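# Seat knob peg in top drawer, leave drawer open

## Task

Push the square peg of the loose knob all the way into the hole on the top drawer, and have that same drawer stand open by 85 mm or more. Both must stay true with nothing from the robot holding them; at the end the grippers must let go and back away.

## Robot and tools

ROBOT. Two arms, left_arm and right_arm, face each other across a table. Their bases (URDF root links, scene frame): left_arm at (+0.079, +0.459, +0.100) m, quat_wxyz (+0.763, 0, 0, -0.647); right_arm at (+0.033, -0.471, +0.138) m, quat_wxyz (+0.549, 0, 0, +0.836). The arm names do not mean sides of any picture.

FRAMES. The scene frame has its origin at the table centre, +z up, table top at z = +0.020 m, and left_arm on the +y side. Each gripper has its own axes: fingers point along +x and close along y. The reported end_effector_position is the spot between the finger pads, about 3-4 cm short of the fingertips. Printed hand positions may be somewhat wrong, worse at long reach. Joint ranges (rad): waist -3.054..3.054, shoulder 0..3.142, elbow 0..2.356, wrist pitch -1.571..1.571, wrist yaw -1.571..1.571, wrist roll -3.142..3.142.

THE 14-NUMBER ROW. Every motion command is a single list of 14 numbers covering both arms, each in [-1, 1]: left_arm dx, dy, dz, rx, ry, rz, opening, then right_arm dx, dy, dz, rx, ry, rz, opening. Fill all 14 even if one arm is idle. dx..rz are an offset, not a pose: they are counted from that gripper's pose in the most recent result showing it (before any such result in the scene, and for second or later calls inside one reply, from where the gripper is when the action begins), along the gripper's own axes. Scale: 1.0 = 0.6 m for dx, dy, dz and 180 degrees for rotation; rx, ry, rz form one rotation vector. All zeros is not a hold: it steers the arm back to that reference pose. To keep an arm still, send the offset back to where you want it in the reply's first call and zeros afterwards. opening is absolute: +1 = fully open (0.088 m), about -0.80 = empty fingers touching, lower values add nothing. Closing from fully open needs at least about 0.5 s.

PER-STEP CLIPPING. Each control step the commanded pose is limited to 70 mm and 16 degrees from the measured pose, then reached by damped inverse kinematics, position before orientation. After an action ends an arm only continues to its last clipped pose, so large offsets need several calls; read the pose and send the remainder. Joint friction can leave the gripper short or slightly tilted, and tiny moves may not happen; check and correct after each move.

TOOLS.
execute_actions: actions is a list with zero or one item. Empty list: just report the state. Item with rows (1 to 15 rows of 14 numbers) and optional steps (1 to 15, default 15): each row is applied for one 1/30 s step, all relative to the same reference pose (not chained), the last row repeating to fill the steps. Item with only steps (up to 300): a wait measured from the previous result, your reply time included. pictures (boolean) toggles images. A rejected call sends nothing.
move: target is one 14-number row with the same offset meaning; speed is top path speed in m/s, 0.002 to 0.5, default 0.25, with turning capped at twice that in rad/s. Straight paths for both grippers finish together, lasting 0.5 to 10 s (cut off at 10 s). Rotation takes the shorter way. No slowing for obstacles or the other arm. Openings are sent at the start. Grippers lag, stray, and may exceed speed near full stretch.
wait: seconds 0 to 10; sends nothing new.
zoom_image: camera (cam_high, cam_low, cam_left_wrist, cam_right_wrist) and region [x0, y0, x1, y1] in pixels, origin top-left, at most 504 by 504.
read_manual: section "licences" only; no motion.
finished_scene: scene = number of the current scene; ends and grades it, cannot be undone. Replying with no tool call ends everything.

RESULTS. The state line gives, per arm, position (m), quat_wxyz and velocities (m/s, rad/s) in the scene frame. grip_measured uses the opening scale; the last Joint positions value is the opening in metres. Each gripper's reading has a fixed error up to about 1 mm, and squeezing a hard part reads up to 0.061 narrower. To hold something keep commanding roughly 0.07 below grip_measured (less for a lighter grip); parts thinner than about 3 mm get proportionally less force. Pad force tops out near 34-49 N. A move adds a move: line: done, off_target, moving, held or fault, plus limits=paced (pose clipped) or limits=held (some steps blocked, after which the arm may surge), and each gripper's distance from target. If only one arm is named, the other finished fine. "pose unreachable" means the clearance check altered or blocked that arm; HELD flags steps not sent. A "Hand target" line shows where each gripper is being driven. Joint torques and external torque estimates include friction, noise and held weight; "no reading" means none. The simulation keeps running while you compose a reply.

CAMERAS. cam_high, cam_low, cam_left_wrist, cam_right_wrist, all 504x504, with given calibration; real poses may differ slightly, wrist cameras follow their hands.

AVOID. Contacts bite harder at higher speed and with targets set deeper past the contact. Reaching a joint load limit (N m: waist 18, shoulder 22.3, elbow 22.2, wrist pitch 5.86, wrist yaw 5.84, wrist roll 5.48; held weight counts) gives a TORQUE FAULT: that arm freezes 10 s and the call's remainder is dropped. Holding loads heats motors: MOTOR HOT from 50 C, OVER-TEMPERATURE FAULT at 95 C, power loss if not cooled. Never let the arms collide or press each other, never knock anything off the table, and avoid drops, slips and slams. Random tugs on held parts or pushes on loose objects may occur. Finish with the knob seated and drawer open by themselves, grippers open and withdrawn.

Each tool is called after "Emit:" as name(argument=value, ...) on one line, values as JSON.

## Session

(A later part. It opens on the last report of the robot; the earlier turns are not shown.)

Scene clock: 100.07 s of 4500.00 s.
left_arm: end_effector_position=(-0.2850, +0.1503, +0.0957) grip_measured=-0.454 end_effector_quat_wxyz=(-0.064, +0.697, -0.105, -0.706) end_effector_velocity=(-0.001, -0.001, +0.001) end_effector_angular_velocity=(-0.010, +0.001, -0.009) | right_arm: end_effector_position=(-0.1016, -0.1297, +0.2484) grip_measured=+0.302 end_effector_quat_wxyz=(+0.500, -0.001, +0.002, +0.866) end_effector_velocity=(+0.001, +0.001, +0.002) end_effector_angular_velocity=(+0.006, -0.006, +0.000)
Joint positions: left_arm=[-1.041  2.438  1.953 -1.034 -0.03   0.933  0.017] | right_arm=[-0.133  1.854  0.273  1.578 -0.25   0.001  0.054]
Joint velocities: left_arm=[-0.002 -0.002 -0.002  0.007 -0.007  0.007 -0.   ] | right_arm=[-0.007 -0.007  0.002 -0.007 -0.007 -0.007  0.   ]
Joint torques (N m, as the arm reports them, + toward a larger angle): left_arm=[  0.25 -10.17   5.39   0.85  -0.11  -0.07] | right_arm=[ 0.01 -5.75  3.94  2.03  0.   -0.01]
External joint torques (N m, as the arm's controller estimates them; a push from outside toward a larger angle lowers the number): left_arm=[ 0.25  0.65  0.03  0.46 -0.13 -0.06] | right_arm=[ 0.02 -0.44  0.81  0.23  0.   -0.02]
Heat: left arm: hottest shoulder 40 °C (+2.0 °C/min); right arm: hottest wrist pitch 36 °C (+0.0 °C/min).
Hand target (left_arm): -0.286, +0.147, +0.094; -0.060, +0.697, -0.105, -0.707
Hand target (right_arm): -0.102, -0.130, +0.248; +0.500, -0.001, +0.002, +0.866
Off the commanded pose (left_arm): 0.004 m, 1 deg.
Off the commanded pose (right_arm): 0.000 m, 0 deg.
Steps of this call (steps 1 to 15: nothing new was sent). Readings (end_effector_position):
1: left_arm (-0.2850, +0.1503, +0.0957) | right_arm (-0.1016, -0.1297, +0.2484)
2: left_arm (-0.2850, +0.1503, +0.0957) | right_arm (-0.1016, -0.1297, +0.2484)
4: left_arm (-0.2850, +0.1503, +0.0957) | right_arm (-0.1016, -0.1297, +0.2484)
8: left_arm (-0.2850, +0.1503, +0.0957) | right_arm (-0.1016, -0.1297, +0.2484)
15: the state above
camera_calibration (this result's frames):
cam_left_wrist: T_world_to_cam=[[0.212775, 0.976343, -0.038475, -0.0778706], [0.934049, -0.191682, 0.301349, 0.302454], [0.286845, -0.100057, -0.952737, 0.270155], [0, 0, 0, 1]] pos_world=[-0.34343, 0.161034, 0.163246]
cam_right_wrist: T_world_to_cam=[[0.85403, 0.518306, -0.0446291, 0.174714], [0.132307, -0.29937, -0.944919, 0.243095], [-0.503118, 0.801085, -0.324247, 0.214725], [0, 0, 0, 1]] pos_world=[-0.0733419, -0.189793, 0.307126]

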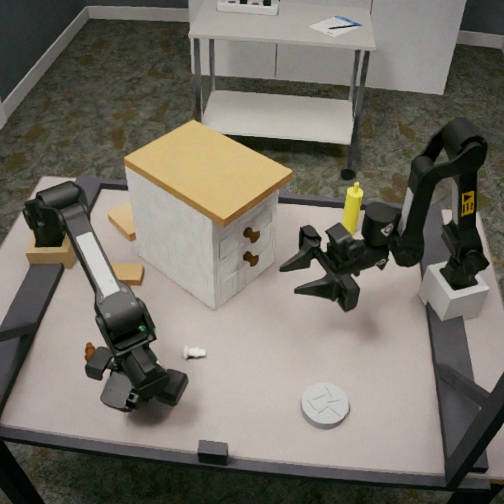

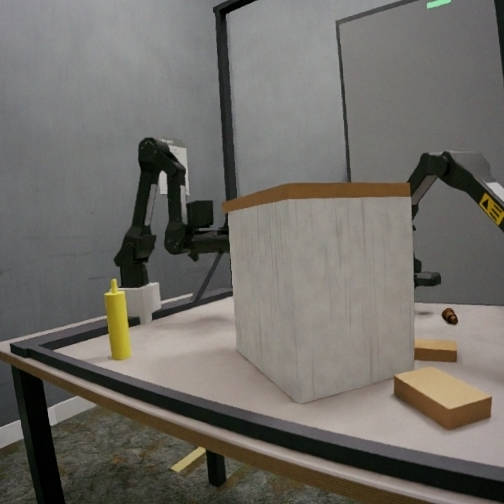

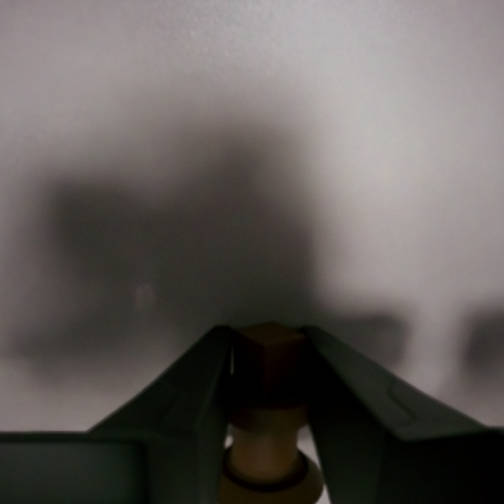

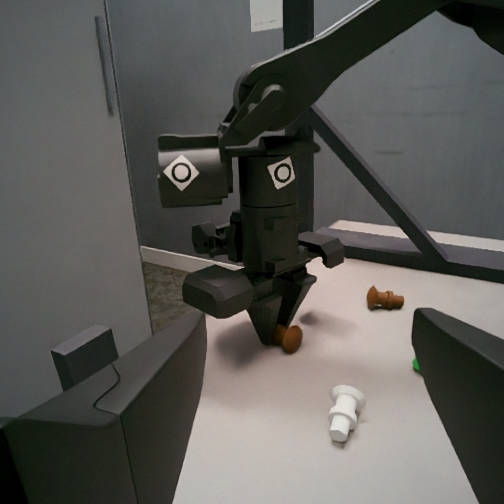

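Emit:
execute_actions(actions=[{"rows":[[-0.003,0,0,0,0,0,0.0,0,0,0,0,0,0,0.3]],"steps":12}])

Emit:
move(target=[-0.003,0.036,0,0,0,0,0.0,0,0,0,0,0,0,0.3], speed=0.02)

Scene clock: 115.47 s of 4500.00 s.
left_arm: end_effector_position=(-0.2847, +0.1493, +0.0957) grip_measured=-0.025 end_effector_quat_wxyz=(-0.062, +0.697, -0.105, -0.706) end_effector_velocity=(-0.002, +0.004, +0.003) end_effector_angular_velocity=(+0.007, +0.003, -0.000) | right_arm: end_effector_position=(-0.1016, -0.1297, +0.2484) grip_measured=+0.302 end_effector_quat_wxyz=(+0.500, -0.001, +0.002, +0.866) end_effector_velocity=(+0.002, +0.000, -0.003) end_effector_angular_velocity=(-0.013, -0.011, -0.010)
Joint positions: left_arm=[-1.04   2.438  1.953 -1.033 -0.033  0.933  0.038] | right_arm=[-0.133  1.854  0.273  1.578 -0.25   0.001  0.054]
Joint velocities: left_arm=[-0.007 -0.007 -0.002 -0.007  0.007 -0.007  0.009] | right_arm=[-0.002 -0.007 -0.002 -0.022  0.007 -0.007 -0.   ]
Joint torques (N m, as the arm reports them, + toward a larger angle): left_arm=[  0.07 -11.09   5.12  -0.18   0.08   0.  ] | right_arm=[ 0.06 -5.77  3.94  2.02  0.   -0.01]
External joint torques (N m, as the arm's controller estimates them; a push from outside toward a larger angle lowers the number): left_arm=[ 0.17 -0.24 -0.25 -0.57  0.05  0.  ] | right_arm=[ 0.08 -0.55  0.84  0.26  0.   -0.02]
Heat: left arm: hottest shoulder 42 °C (+3.0 °C/min); right arm: hottest wrist pitch 36 °C (+0.0 °C/min).
Hand target (left_arm): -0.285, +0.150, +0.097; -0.064, +0.697, -0.105, -0.706
Hand target (right_arm): -0.102, -0.130, +0.248; +0.500, -0.001, +0.002, +0.866
Off the commanded pose (left_arm): 0.002 m, 0 deg.
Off the commanded pose (right_arm): 0.000 m, 0 deg.
Steps of this call (steps 1 to 90: nothing new was sent; then 12.00 s passed at rest; steps 91 to 102: all 12 steps of this action). Readings (end_effector_position):
91: left_arm (-0.2850, +0.1502, +0.0957) | right_arm (-0.1016, -0.1297, +0.2484)
92: left_arm (-0.2851, +0.1494, +0.0957) | right_arm (-0.1016, -0.1297, +0.2484)
94: left_arm (-0.2849, +0.1491, +0.0957) | right_arm (-0.1016, -0.1297, +0.2484)
98: left_arm (-0.2848, +0.1492, +0.0957) | right_arm (-0.1016, -0.1297, +0.2484)
102: the state above
camera_calibration (this result's frames):
cam_left_wrist: T_world_to_cam=[[0.211531, 0.976485, -0.041617, -0.0770386], [0.934221, -0.189497, 0.302196, 0.301623], [0.287203, -0.102803, -0.952337, 0.270479], [0, 0, 0, 1]] pos_world=[-0.343169, 0.16019, 0.163231]
cam_right_wrist: T_world_to_cam=[[0.85403, 0.518306, -0.0446291, 0.174714], [0.132307, -0.29937, -0.944919, 0.243095], [-0.503118, 0.801085, -0.324247, 0.214725], [0, 0, 0, 1]] pos_world=[-0.0733419, -0.189793, 0.307126]

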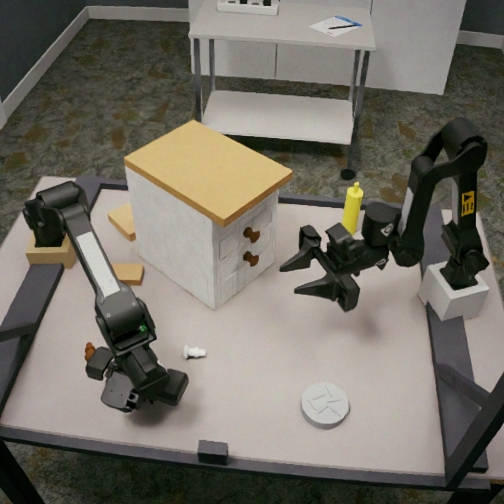

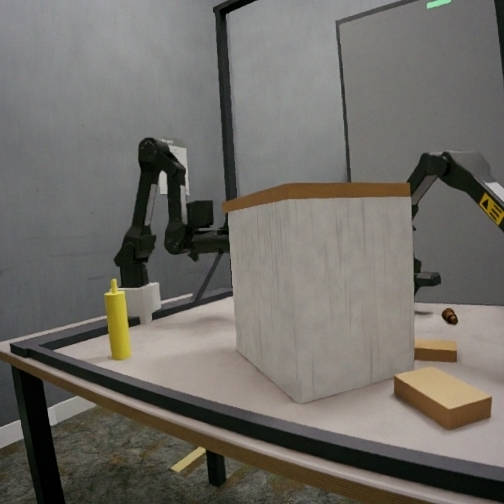

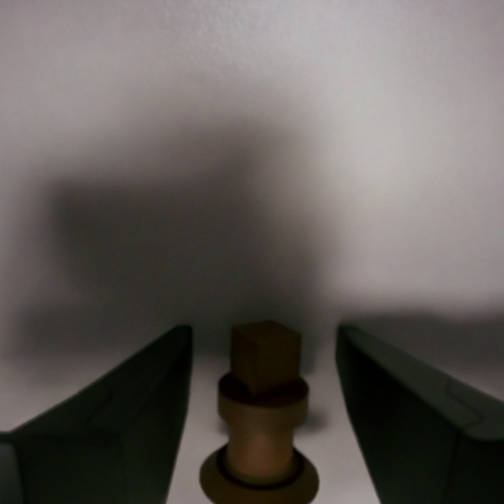

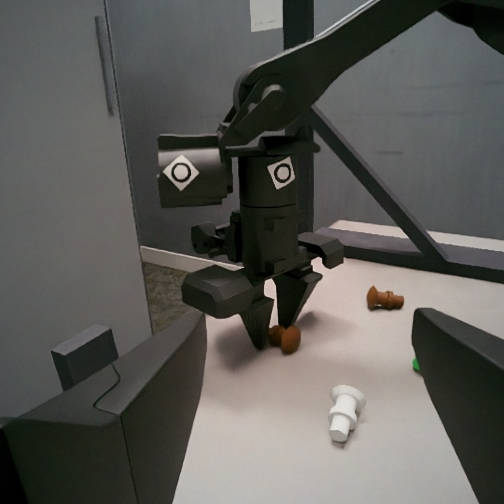

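Scene clock: 117.10 s of 4500.00 s.
left_arm: end_effector_position=(-0.2894, +0.1307, +0.1033) grip_measured=-0.003 end_effector_quat_wxyz=(-0.060, +0.696, -0.107, -0.707) end_effector_velocity=(+0.004, +0.000, +0.002) end_effector_angular_velocity=(-0.002, -0.031, +0.006) | right_arm: end_effector_position=(-0.1016, -0.1297, +0.2484) grip_measured=+0.302 end_effector_quat_wxyz=(+0.500, -0.001, +0.002, +0.866) end_effector_velocity=(+0.002, -0.000, +0.002) end_effector_angular_velocity=(+0.018, -0.017, +0.000)
Joint positions: left_arm=[-1.017  2.499  2.095 -1.107 -0.033  0.956  0.039] | right_arm=[-0.133  1.854  0.273  1.578 -0.25   0.001  0.054]
Joint velocities: left_arm=[-0.002  0.007  0.022 -0.037 -0.022 -0.007 -0.   ] | right_arm=[-0.007 -0.002 -0.002  0.007 -0.007 -0.022 -0.   ]
Joint torques (N m, as the arm reports them, + toward a larger angle): left_arm=[ 0.23 -9.38  6.38  0.08  0.06  0.11] | right_arm=[ 0.01 -5.75  3.94  2.03  0.   -0.01]
External joint torques (N m, as the arm's controller estimates them; a push from outside toward a larger angle lowers the number): left_arm=[ 0.3   1.74  0.98 -0.3   0.03  0.11] | right_arm=[ 0.05 -0.52  0.85  0.26 -0.01 -0.02]
Heat: left arm: hottest shoulder 43 °C (+3.0 °C/min); right arm: hottest wrist pitch 37 °C (+1.0 °C/min).
Hand target (left_arm): -0.289, +0.129, +0.099; -0.062, +0.697, -0.105, -0.706
Hand target (right_arm): -0.102, -0.130, +0.248; +0.500, -0.001, +0.002, +0.866
Off the commanded pose (left_arm): 0.005 m, 0 deg.
Off the commanded pose (right_arm): 0.000 m, 0 deg.
move: done
camera_calibration (this result's frames):
cam_left_wrist: T_world_to_cam=[[0.211674, 0.976183, -0.0475598, -0.0568328], [0.935385, -0.188242, 0.299367, 0.300661], [0.283284, -0.107855, -0.952952, 0.276796], [0, 0, 0, 1]] pos_world=[-0.347616, 0.14193, 0.171062]
cam_right_wrist: T_world_to_cam=[[0.85403, 0.518306, -0.0446291, 0.174714], [0.132307, -0.29937, -0.944919, 0.243095], [-0.503118, 0.801085, -0.324247, 0.214725], [0, 0, 0, 1]] pos_world=[-0.0733419, -0.189793, 0.307126]

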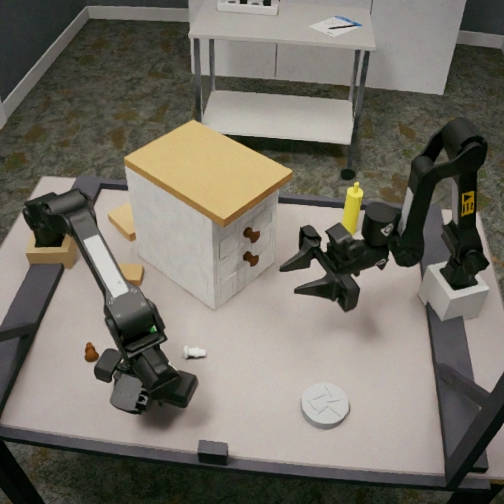

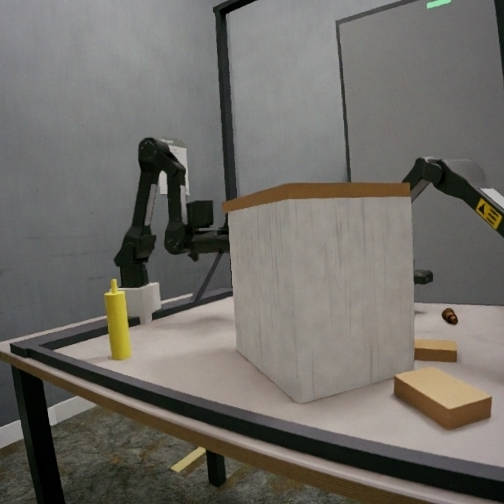

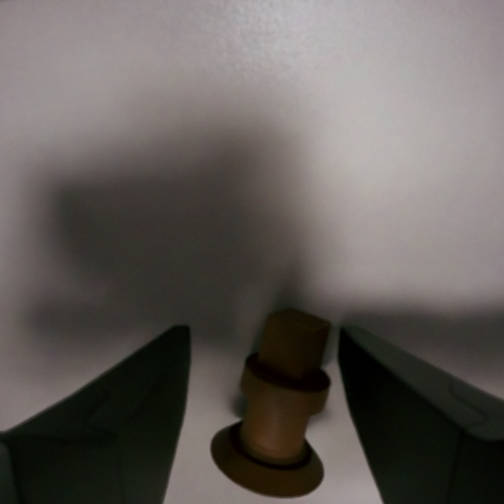

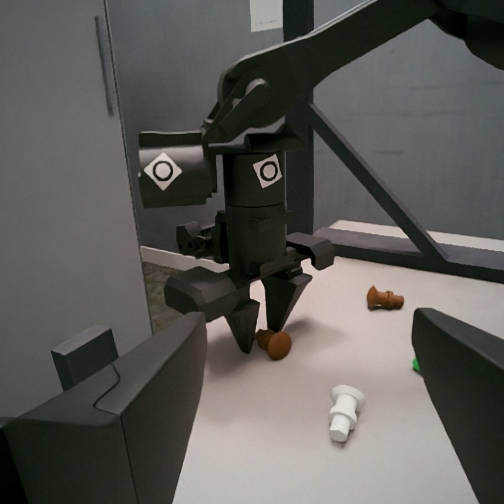

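Emit:
zoom_image(camera="cam_left_wrist", region=[190,290,370,500])

Region (190, 290, 370, 500) of cam_left_wrist's 504x504 image, scaled by 2.400, with more detail than that image has; it fills the left 432 columns of this view, and the rest is white.

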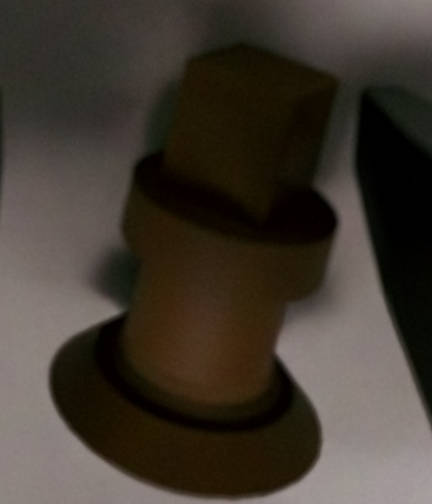

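Emit:
move(target=[0.014,-0.014,0.004,0.08,0,0,0.0,0,0,0,0,0,0,0.3], speed=0.03)

Scene clock: 127.17 s of 4500.00 s.
left_arm: end_effector_position=(-0.2907, +0.1343, +0.0959) grip_measured=-0.003 end_effector_quat_wxyz=(-0.141, +0.682, -0.194, -0.691) end_effector_velocity=(+0.001, +0.004, -0.003) end_effector_angular_velocity=(+0.017, -0.008, +0.004) | right_arm: end_effector_position=(-0.1016, -0.1297, +0.2484) grip_measured=+0.302 end_effector_quat_wxyz=(+0.500, -0.001, +0.002, +0.866) end_effector_velocity=(+0.000, -0.001, +0.002) end_effector_angular_velocity=(+0.011, -0.004, +0.005)
Joint positions: left_arm=[-1.025  2.49   2.049 -1.061 -0.033  1.191  0.039] | right_arm=[-0.133  1.854  0.273  1.578 -0.25   0.001  0.054]
Joint velocities: left_arm=[-0.002  0.002 -0.007 -0.007  0.007 -0.007  0.   ] | right_arm=[-0.002 -0.002 -0.002  0.007 -0.007 -0.007 -0.   ]
Joint torques (N m, as the arm reports them, + toward a larger angle): left_arm=[ -0.57 -11.85   3.1    0.46   0.02   0.09] | right_arm=[ 0.   -5.77  3.91  2.03 -0.01  0.  ]
External joint torques (N m, as the arm's controller estimates them; a push from outside toward a larger angle lowers the number): left_arm=[-0.56 -0.9  -2.22  0.07 -0.01  0.1 ] | right_arm=[-0.03 -0.54  0.83  0.26  0.   -0.01]
Heat: left arm: hottest shoulder 44 °C (+4.1 °C/min); right arm: hottest wrist pitch 37 °C (+2.0 °C/min).
Hand target (left_arm): -0.290, +0.139, +0.094; -0.147, +0.683, -0.195, -0.688
Hand target (right_arm): -0.102, -0.130, +0.248; +0.500, -0.001, +0.002, +0.866
Off the commanded pose (left_arm): 0.005 m, 1 deg.
Off the commanded pose (right_arm): 0.000 m, 0 deg.
After step 100, 2.33 s passed at rest.
move: done
camera_calibration (this result's frames):
cam_left_wrist: T_world_to_cam=[[0.438848, 0.896863, -0.0552264, 0.0170294], [0.860979, -0.402108, 0.311488, 0.310708], [0.257155, -0.184244, -0.948644, 0.272744], [0, 0, 0, 1]] pos_world=[-0.345124, 0.159917, 0.162895]
cam_right_wrist: T_world_to_cam=[[0.85403, 0.518306, -0.0446291, 0.174714], [0.132307, -0.29937, -0.944919, 0.243095], [-0.503118, 0.801085, -0.324247, 0.214725], [0, 0, 0, 1]] pos_world=[-0.0733419, -0.189793, 0.307126]

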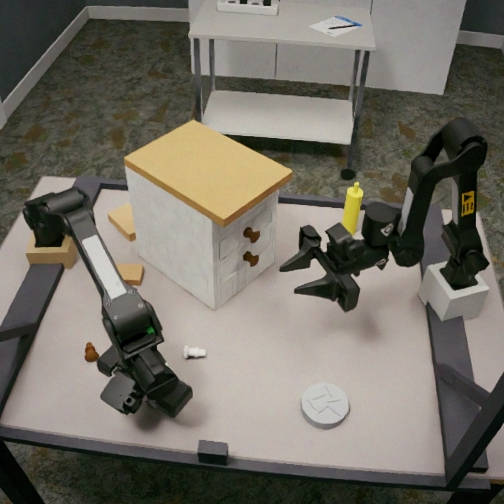

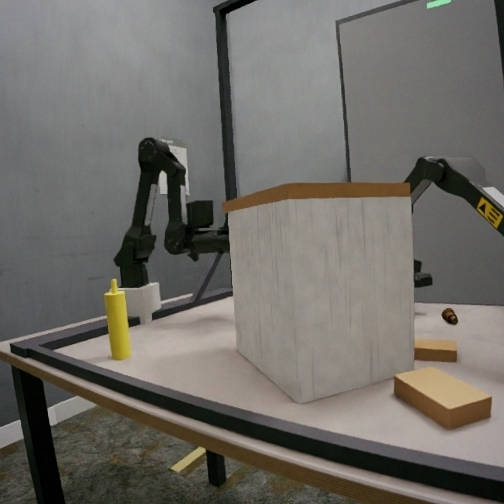

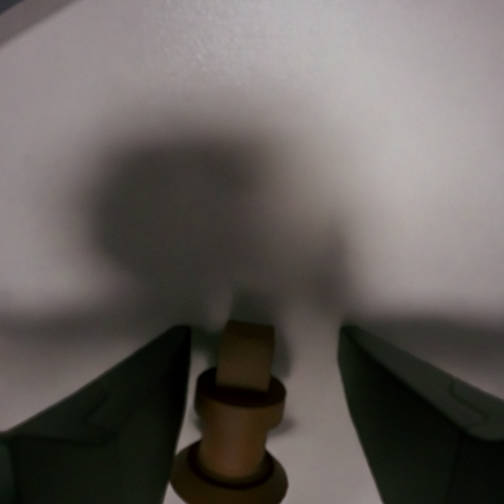

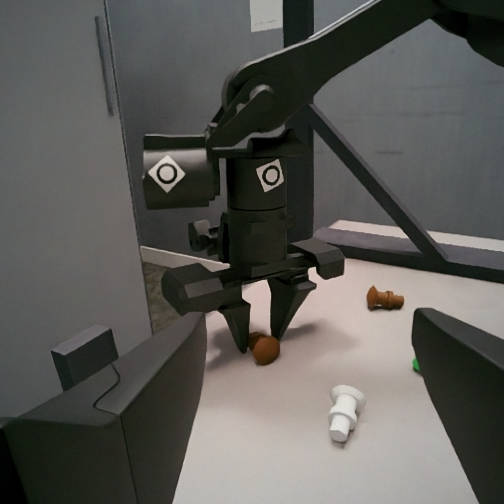

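Emit:
execute_actions(actions=[{"rows":[[0,0.008,0,0.03,0,0,-0.3,0,0,0,0,0,0,0.3],[0,0.008,0,0.03,0,0,-0.3,0,0,0,0,0,0,0.3],[0,0.008,0,0.03,0,0,-0.3,0,0,0,0,0,0,0.3],[0,0.008,0,0.03,0,0,-0.3,0,0,0,0,0,0,0.3],[0,0.008,0,0.03,0,0,-0.3,0,0,0,0,0,0,0.3],[0,0.008,0,0.03,0,0,-0.3,0,0,0,0,0,0,0.3],[0,0.008,0,0.03,0,0,-0.45,0,0,0,0,0,0,0.3],[0,0.008,0,0.03,0,0,-0.45,0,0,0,0,0,0,0.3],[0,0.008,0,0.03,0,0,-0.45,0,0,0,0,0,0,0.3],[0,0.008,0,0.03,0,0,-0.68,0,0,0,0,0,0,0.3]],"steps":15}])

Emit:
wait(seconds=0.4)

Emit:
zoom_image(camera="cam_left_wrist", region=[190,300,350,460])

Scene clock: 133.87 s of 4500.00 s.
left_arm: end_effector_position=(-0.2935, +0.1326, +0.1015) grip_measured=-0.604 end_effector_quat_wxyz=(-0.171, +0.672, -0.229, -0.683) end_effector_velocity=(+0.004, +0.001, -0.002) end_effector_angular_velocity=(-0.003, -0.031, -0.008) | right_arm: end_effector_position=(-0.1016, -0.1297, +0.2484) grip_measured=+0.302 end_effector_quat_wxyz=(+0.500, -0.001, +0.002, +0.866) end_effector_velocity=(+0.002, +0.000, -0.001) end_effector_angular_velocity=(+0.004, -0.021, -0.010)
Joint positions: left_arm=[-1.025  2.492  2.074 -1.076 -0.032  1.284  0.009] | right_arm=[-0.133  1.854  0.273  1.578 -0.25   0.001  0.054]
Joint velocities: left_arm=[-0.002  0.007  0.007 -0.022 -0.022  0.007 -0.003] | right_arm=[-0.002 -0.002 -0.002 -0.007  0.007 -0.022  0.   ]
Joint torques (N m, as the arm reports them, + toward a larger angle): left_arm=[ 0.19 -9.08  6.54  0.11 -0.02  0.08] | right_arm=[ 0.01 -5.77  3.95  2.03 -0.02  0.  ]
External joint torques (N m, as the arm's controller estimates them; a push from outside toward a larger angle lowers the number): left_arm=[ 0.24  2.02  1.14 -0.29 -0.05  0.08] | right_arm=[ 0.02 -0.53  0.87  0.26 -0.02 -0.01]
Heat: left arm: hottest shoulder 45 °C (+4.0 °C/min); right arm: hottest wrist pitch 37 °C (+2.0 °C/min).
Hand target (left_arm): -0.293, +0.130, +0.096; -0.173, +0.674, -0.226, -0.681
Hand target (right_arm): -0.102, -0.130, +0.248; +0.500, -0.001, +0.002, +0.866
Off the commanded pose (left_arm): 0.006 m, 0 deg.
Off the commanded pose (right_arm): 0.000 m, 0 deg.
Steps of this call (steps 1 to 90: nothing new was sent; then 3.20 s passed at rest; steps 91 to 105: all 15 steps of this action). Readings (end_effector_position):
91: left_arm (-0.2909, +0.1342, +0.0964) | right_arm (-0.1016, -0.1297, +0.2484)
92: left_arm (-0.2910, +0.1347, +0.0971) | right_arm (-0.1016, -0.1297, +0.2484)
94: left_arm (-0.2914, +0.1346, +0.0983) | right_arm (-0.1016, -0.1297, +0.2484)
98: left_arm (-0.2928, +0.1334, +0.0999) | right_arm (-0.1016, -0.1297, +0.2484)
105: the state above
camera_calibration (this result's frames):
cam_left_wrist: T_world_to_cam=[[0.521384, 0.851053, -0.0621903, 0.0511178], [0.819477, -0.47905, 0.314594, 0.308418], [0.237944, -0.214987, -0.947187, 0.276742], [0, 0, 0, 1]] pos_world=[-0.345242, 0.16374, 0.168279]
cam_right_wrist: T_world_to_cam=[[0.85403, 0.518306, -0.0446291, 0.174714], [0.132307, -0.29937, -0.944919, 0.243095], [-0.503118, 0.801085, -0.324247, 0.214725], [0, 0, 0, 1]] pos_world=[-0.0733419, -0.189793, 0.307126]

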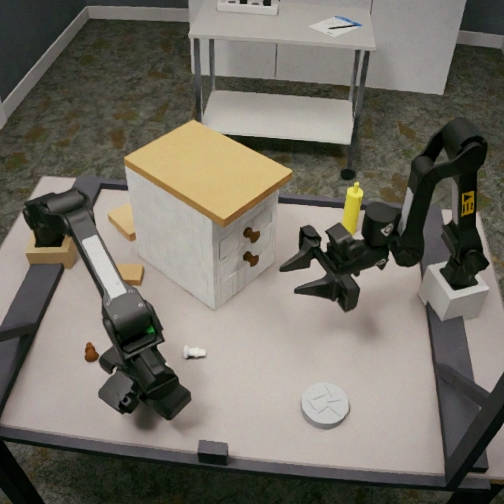

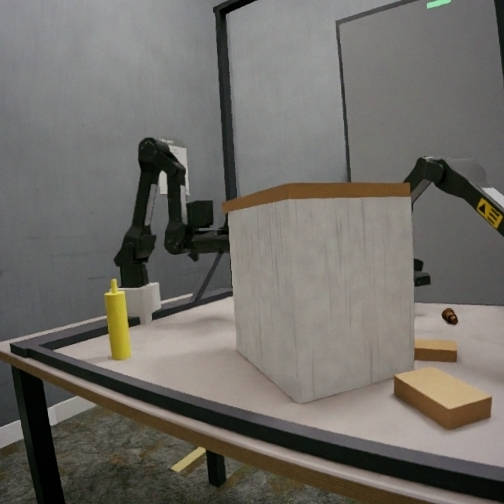

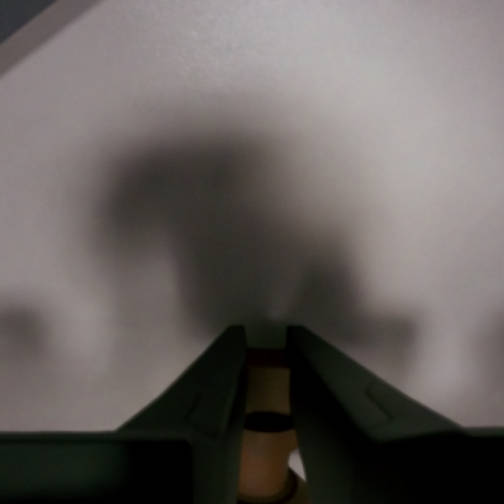

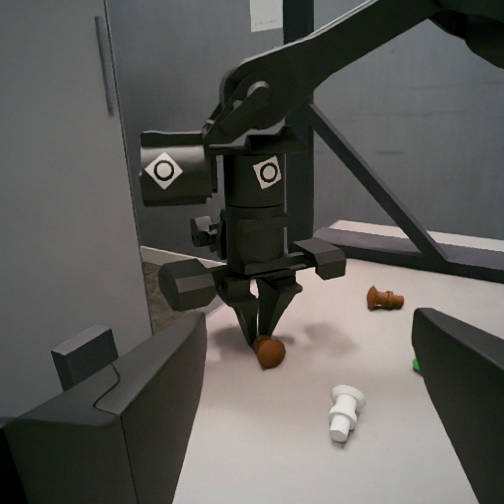

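Scene clock: 134.27 s of 4500.00 s.
left_arm: end_effector_position=(-0.2936, +0.1325, +0.1016) grip_measured=-0.604 end_effector_quat_wxyz=(-0.172, +0.672, -0.229, -0.683) end_effector_velocity=(-0.001, -0.000, -0.002) end_effector_angular_velocity=(-0.007, -0.002, +0.005) | right_arm: end_effector_position=(-0.1016, -0.1297, +0.2484) grip_measured=+0.302 end_effector_quat_wxyz=(+0.500, -0.001, +0.002, +0.866) end_effector_velocity=(-0.002, -0.002, +0.000) end_effector_angular_velocity=(+0.001, -0.007, +0.010)
Joint positions: left_arm=[-1.025  2.493  2.075 -1.077 -0.032  1.286  0.009] | right_arm=[-0.133  1.854  0.273  1.578 -0.25   0.001  0.054]
Joint velocities: left_arm=[-0.002  0.002 -0.002  0.007 -0.007 -0.007  0.   ] | right_arm=[ 0.002 -0.007 -0.002 -0.007 -0.007 -0.007 -0.   ]
Joint torques (N m, as the arm reports them, + toward a larger angle): left_arm=[ 0.35 -9.26  6.32  0.11 -0.02  0.11] | right_arm=[ 0.05 -5.72  3.96  2.02  0.   -0.01]
External joint torques (N m, as the arm's controller estimates them; a push from outside toward a larger angle lowers the number): left_arm=[ 0.35  1.78  0.92 -0.32 -0.05  0.12] | right_arm=[ 0.03 -0.46  0.87  0.25  0.   -0.02]
Heat: left arm: hottest shoulder 45 °C (+4.0 °C/min); right arm: hottest wrist pitch 37 °C (+2.0 °C/min).
Hand target (left_arm): -0.293, +0.130, +0.096; -0.173, +0.674, -0.227, -0.681
Hand target (right_arm): -0.102, -0.130, +0.248; +0.500, -0.001, +0.002, +0.866
Off the commanded pose (left_arm): 0.006 m, 0 deg.
Off the commanded pose (right_arm): 0.000 m, 0 deg.
Steps of this call (steps 1 to 12: nothing new was sent). Readings (end_effector_position):
1: left_arm (-0.2936, +0.1325, +0.1016) | right_arm (-0.1016, -0.1297, +0.2484)
2: left_arm (-0.2936, +0.1325, +0.1016) | right_arm (-0.1016, -0.1297, +0.2484)
4: left_arm (-0.2936, +0.1325, +0.1015) | right_arm (-0.1016, -0.1297, +0.2484)
8: left_arm (-0.2936, +0.1325, +0.1016) | right_arm (-0.1016, -0.1297, +0.2484)
12: the state above
camera_calibration (this result's frames):
cam_left_wrist: T_world_to_cam=[[0.522684, 0.850256, -0.0621797, 0.0517011], [0.818712, -0.480278, 0.314713, 0.308339], [0.237723, -0.215403, -0.947148, 0.276836], [0, 0, 0, 1]] pos_world=[-0.345274, 0.16376, 0.168381]
cam_right_wrist: T_world_to_cam=[[0.85403, 0.518306, -0.0446291, 0.174714], [0.132307, -0.29937, -0.944919, 0.243095], [-0.503118, 0.801085, -0.324247, 0.214725], [0, 0, 0, 1]] pos_world=[-0.0733419, -0.189793, 0.307126]

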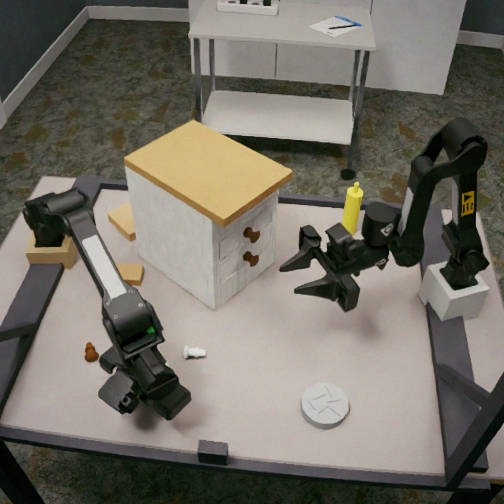

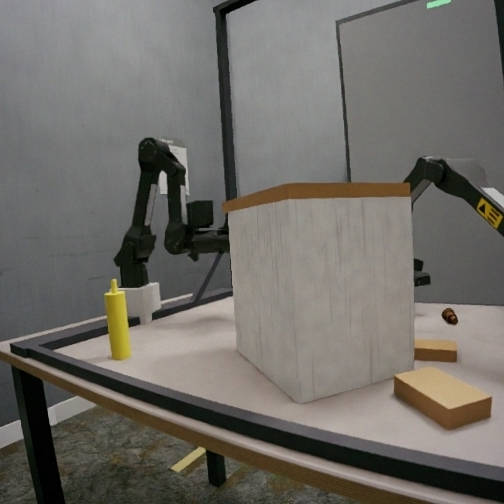

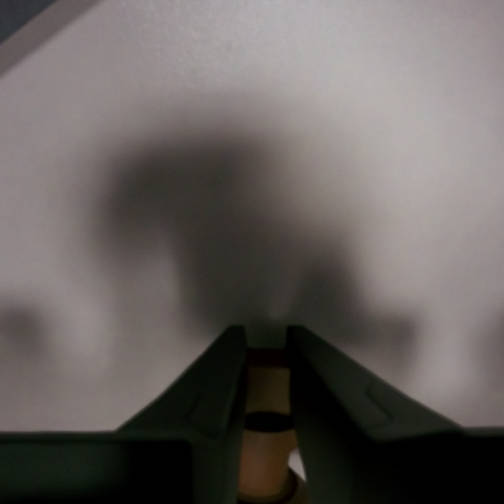

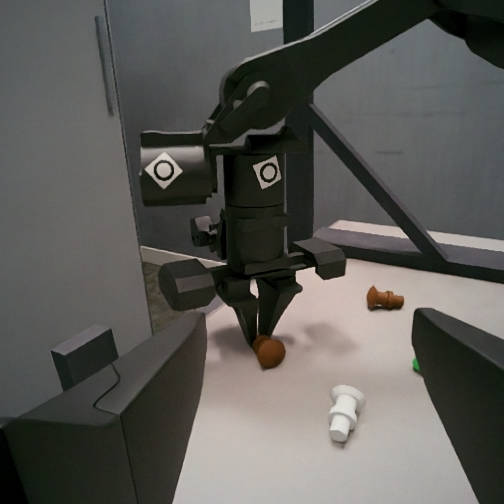

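Region (190, 300, 350, 460) of cam_left_wrist's 504x504 image, scaled by 3.150, with more detail than that image has.

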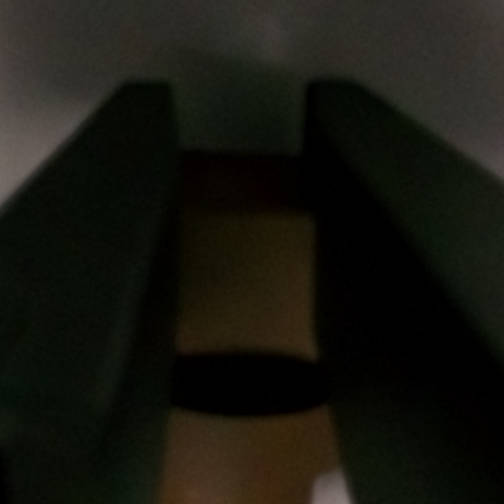

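Emit:
execute_actions(actions=[{"rows":[[0.016,0,0.004,0,0,0,-0.5,0,0,0,0,0,0,0.3],[0.016,0,0.004,0,0,0,-0.5,0,0,0,0,0,0,0.3],[0.016,0,0.004,0,0,0,-0.5,0,0,0,0,0,0,0.3],[0.016,0,0.004,0,0,0,-0.5,0,0,0,0,0,0,0.3],[0.016,0,0.004,0,0,0,-0.5,0,0,0,0,0,0,0.3],[0.016,0,0.004,0,0,0,-0.5,0,0,0,0,0,0,0.3],[0.016,0,0.004,0,0,0,-0.5,0,0,0,0,0,0,0.3],[0.016,0,0.004,0,0,0,-0.5,0,0,0,0,0,0,0.3],[0.016,0,0.004,0,0,0,-0.5,0,0,0,0,0,0,0.3],[0.016,0,0.004,0,0,0,-0.5,0,0,0,0,0,0,0.3],[0.016,0,0.004,0,0,0,-0.72,0,0,0,0,0,0,0.3]],"steps":15}])

Emit:
wait(seconds=0.4)

Scene clock: 140.13 s of 4500.00 s.
left_arm: end_effector_position=(-0.2970, +0.1296, +0.1020) grip_measured=-0.611 end_effector_quat_wxyz=(-0.165, +0.668, -0.235, -0.687) end_effector_velocity=(+0.000, +0.001, +0.002) end_effector_angular_velocity=(-0.004, -0.006, +0.006) | right_arm: end_effector_position=(-0.1016, -0.1297, +0.2484) grip_measured=+0.302 end_effector_quat_wxyz=(+0.500, -0.001, +0.002, +0.866) end_effector_velocity=(+0.000, -0.001, -0.001) end_effector_angular_velocity=(+0.004, -0.021, +0.005)
Joint positions: left_arm=[-1.025  2.493  2.075 -1.057 -0.032  1.284  0.009] | right_arm=[-0.133  1.854  0.273  1.578 -0.25   0.001  0.054]
Joint velocities: left_arm=[-0.002 -0.002  0.002 -0.007 -0.007 -0.007  0.   ] | right_arm=[-0.002 -0.002 -0.002 -0.007 -0.007 -0.022 -0.   ]
Joint torques (N m, as the arm reports them, + toward a larger angle): left_arm=[-0.34 -9.63  4.19  0.57  0.   -0.1 ] | right_arm=[ 0.   -5.78  3.96  2.03 -0.01  0.  ]
External joint torques (N m, as the arm's controller estimates them; a push from outside toward a larger angle lowers the number): left_arm=[-0.34  1.52 -1.26  0.12 -0.03 -0.1 ] | right_arm=[-0.01 -0.57  0.89  0.26  0.   -0.01]
Heat: left arm: hottest shoulder 45 °C (+4.1 °C/min); right arm: hottest wrist pitch 37 °C (+2.0 °C/min).
Hand target (left_arm): -0.296, +0.133, +0.092; -0.171, +0.672, -0.229, -0.683
Hand target (right_arm): -0.102, -0.130, +0.248; +0.500, -0.001, +0.002, +0.866
Off the commanded pose (left_arm): 0.011 m, 1 deg.
Off the commanded pose (right_arm): 0.000 m, 0 deg.
Steps of this call (steps 1 to 90: nothing new was sent; then 2.37 s passed at rest; steps 91 to 105: all 15 steps of this action). Readings (end_effector_position):
91: left_arm (-0.2936, +0.1325, +0.1016) | right_arm (-0.1016, -0.1297, +0.2484)
92: left_arm (-0.2941, +0.1321, +0.1017) | right_arm (-0.1016, -0.1297, +0.2484)
94: left_arm (-0.2956, +0.1308, +0.1019) | right_arm (-0.1016, -0.1297, +0.2484)
98: left_arm (-0.2966, +0.1299, +0.1020) | right_arm (-0.1016, -0.1297, +0.2484)
105: the state above
camera_calibration (this result's frames):
cam_left_wrist: T_world_to_cam=[[0.519933, 0.850286, -0.0817451, 0.0571548], [0.824534, -0.474565, 0.308111, 0.311259], [0.223189, -0.227599, -0.947832, 0.274717], [0, 0, 0, 1]] pos_world=[-0.347674, 0.16164, 0.169156]
cam_right_wrist: T_world_to_cam=[[0.85403, 0.518306, -0.0446291, 0.174714], [0.132307, -0.29937, -0.944919, 0.243095], [-0.503118, 0.801085, -0.324247, 0.214725], [0, 0, 0, 1]] pos_world=[-0.0733419, -0.189793, 0.307126]

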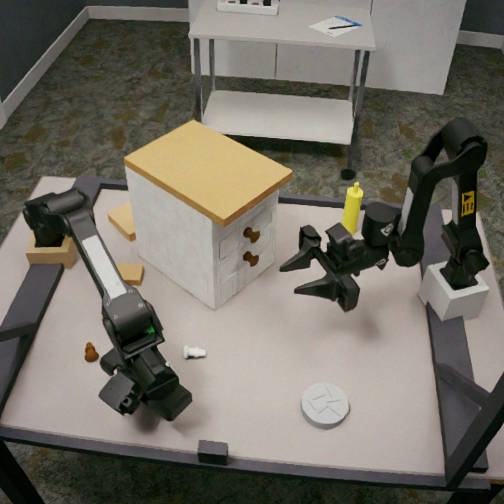

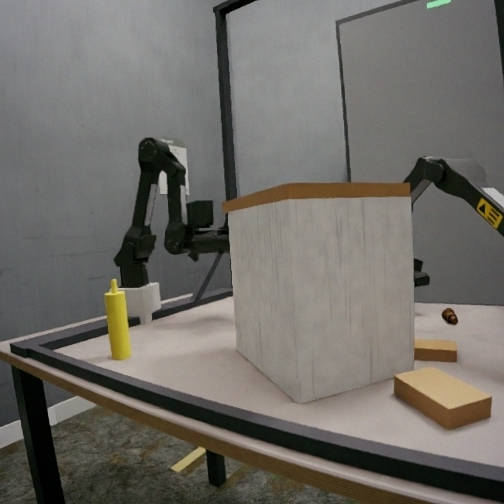

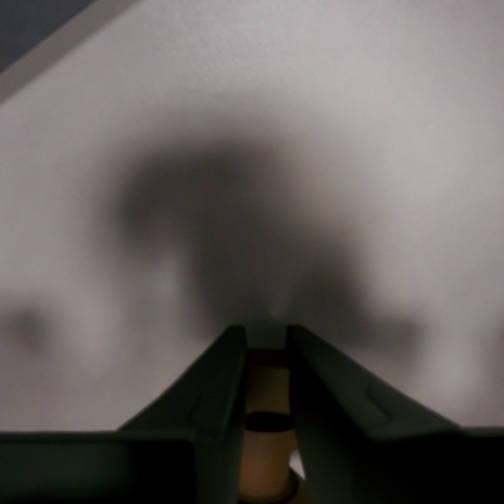

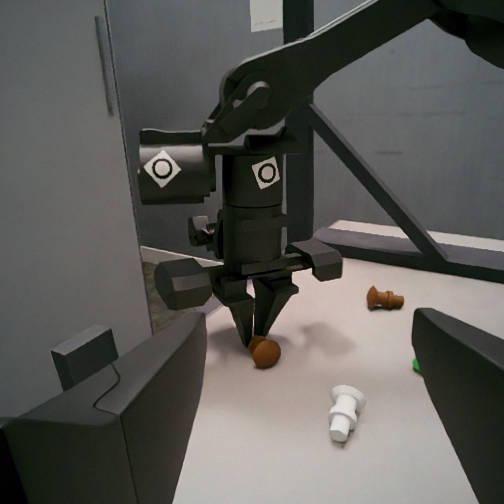

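Scene clock: 140.53 s of 4500.00 s.
left_arm: end_effector_position=(-0.2971, +0.1295, +0.1020) grip_measured=-0.611 end_effector_quat_wxyz=(-0.165, +0.668, -0.235, -0.687) end_effector_velocity=(+0.000, +0.001, +0.002) end_effector_angular_velocity=(-0.004, -0.007, -0.009) | right_arm: end_effector_position=(-0.1016, -0.1297, +0.2484) grip_measured=+0.302 end_effector_quat_wxyz=(+0.500, -0.001, +0.002, +0.866) end_effector_velocity=(+0.000, -0.001, +0.000) end_effector_angular_velocity=(+0.013, -0.018, +0.005)
Joint positions: left_arm=[-1.025  2.493  2.075 -1.056 -0.032  1.284  0.009] | right_arm=[-0.133  1.854  0.273  1.578 -0.25   0.001  0.054]
Joint velocities: left_arm=[-0.002 -0.002  0.002 -0.007 -0.007  0.007 -0.   ] | right_arm=[-0.002  0.002 -0.002  0.007 -0.007 -0.022 -0.   ]
Joint torques (N m, as the arm reports them, + toward a larger angle): left_arm=[-0.16 -9.56  4.25  0.59  0.   -0.05] | right_arm=[ 0.02 -5.76  3.94  2.03 -0.01  0.  ]
External joint torques (N m, as the arm's controller estimates them; a push from outside toward a larger angle lowers the number): left_arm=[-0.16  1.64 -1.25  0.13 -0.03 -0.04] | right_arm=[ 0.01 -0.53  0.86  0.26 -0.01 -0.01]
Heat: left arm: hottest shoulder 45 °C (+4.1 °C/min); right arm: hottest wrist pitch 37 °C (+2.0 °C/min).
Hand target (left_arm): -0.296, +0.133, +0.092; -0.171, +0.672, -0.229, -0.683
Hand target (right_arm): -0.102, -0.130, +0.248; +0.500, -0.001, +0.002, +0.866
Off the commanded pose (left_arm): 0.011 m, 1 deg.
Off the commanded pose (right_arm): 0.000 m, 0 deg.
Steps of this call (steps 1 to 12: nothing new was sent). Readings (end_effector_position):
1: left_arm (-0.2970, +0.1296, +0.1020) | right_arm (-0.1016, -0.1297, +0.2484)
2: left_arm (-0.2970, +0.1296, +0.1020) | right_arm (-0.1016, -0.1297, +0.2484)
4: left_arm (-0.2971, +0.1295, +0.1020) | right_arm (-0.1016, -0.1297, +0.2484)
8: left_arm (-0.2971, +0.1295, +0.1020) | right_arm (-0.1016, -0.1297, +0.2484)
12: the state above
camera_calibration (this result's frames):
cam_left_wrist: T_world_to_cam=[[0.51991, 0.850266, -0.0821069, 0.0572665], [0.824623, -0.474488, 0.30799, 0.311311], [0.222915, -0.227834, -0.94784, 0.274677], [0, 0, 0, 1]] pos_world=[-0.347717, 0.161603, 0.169171]
cam_right_wrist: T_world_to_cam=[[0.85403, 0.518306, -0.0446291, 0.174714], [0.132307, -0.29937, -0.944919, 0.243095], [-0.503118, 0.801085, -0.324247, 0.214725], [0, 0, 0, 1]] pos_world=[-0.0733419, -0.189793, 0.307126]

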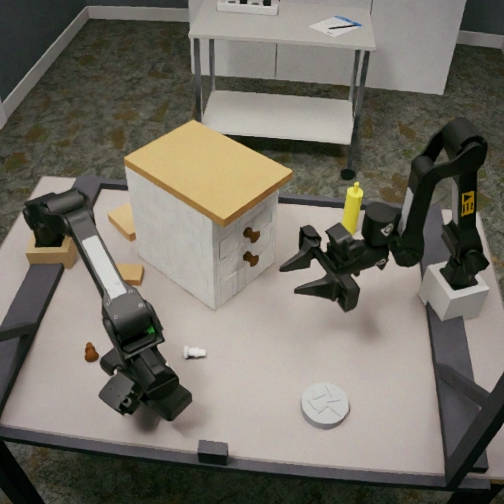

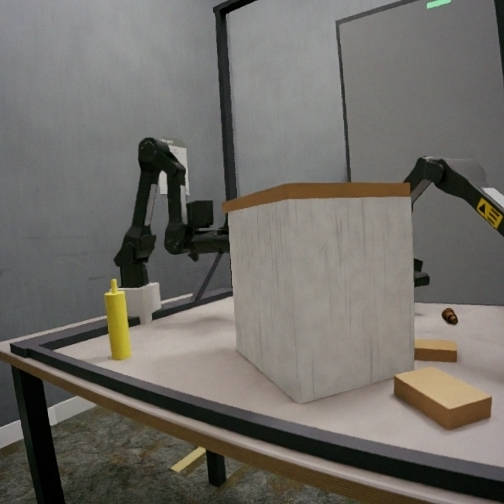

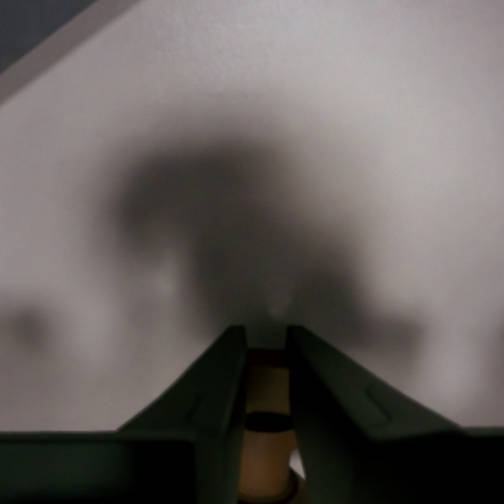

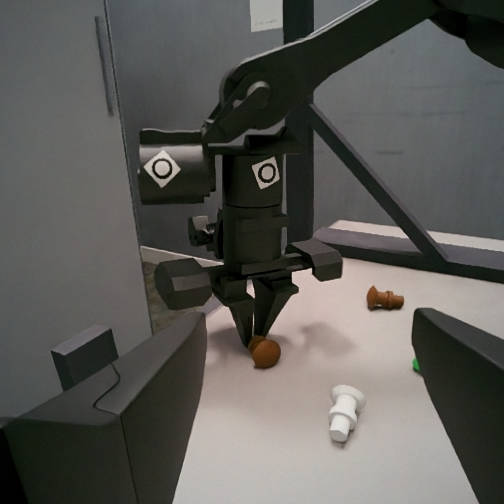

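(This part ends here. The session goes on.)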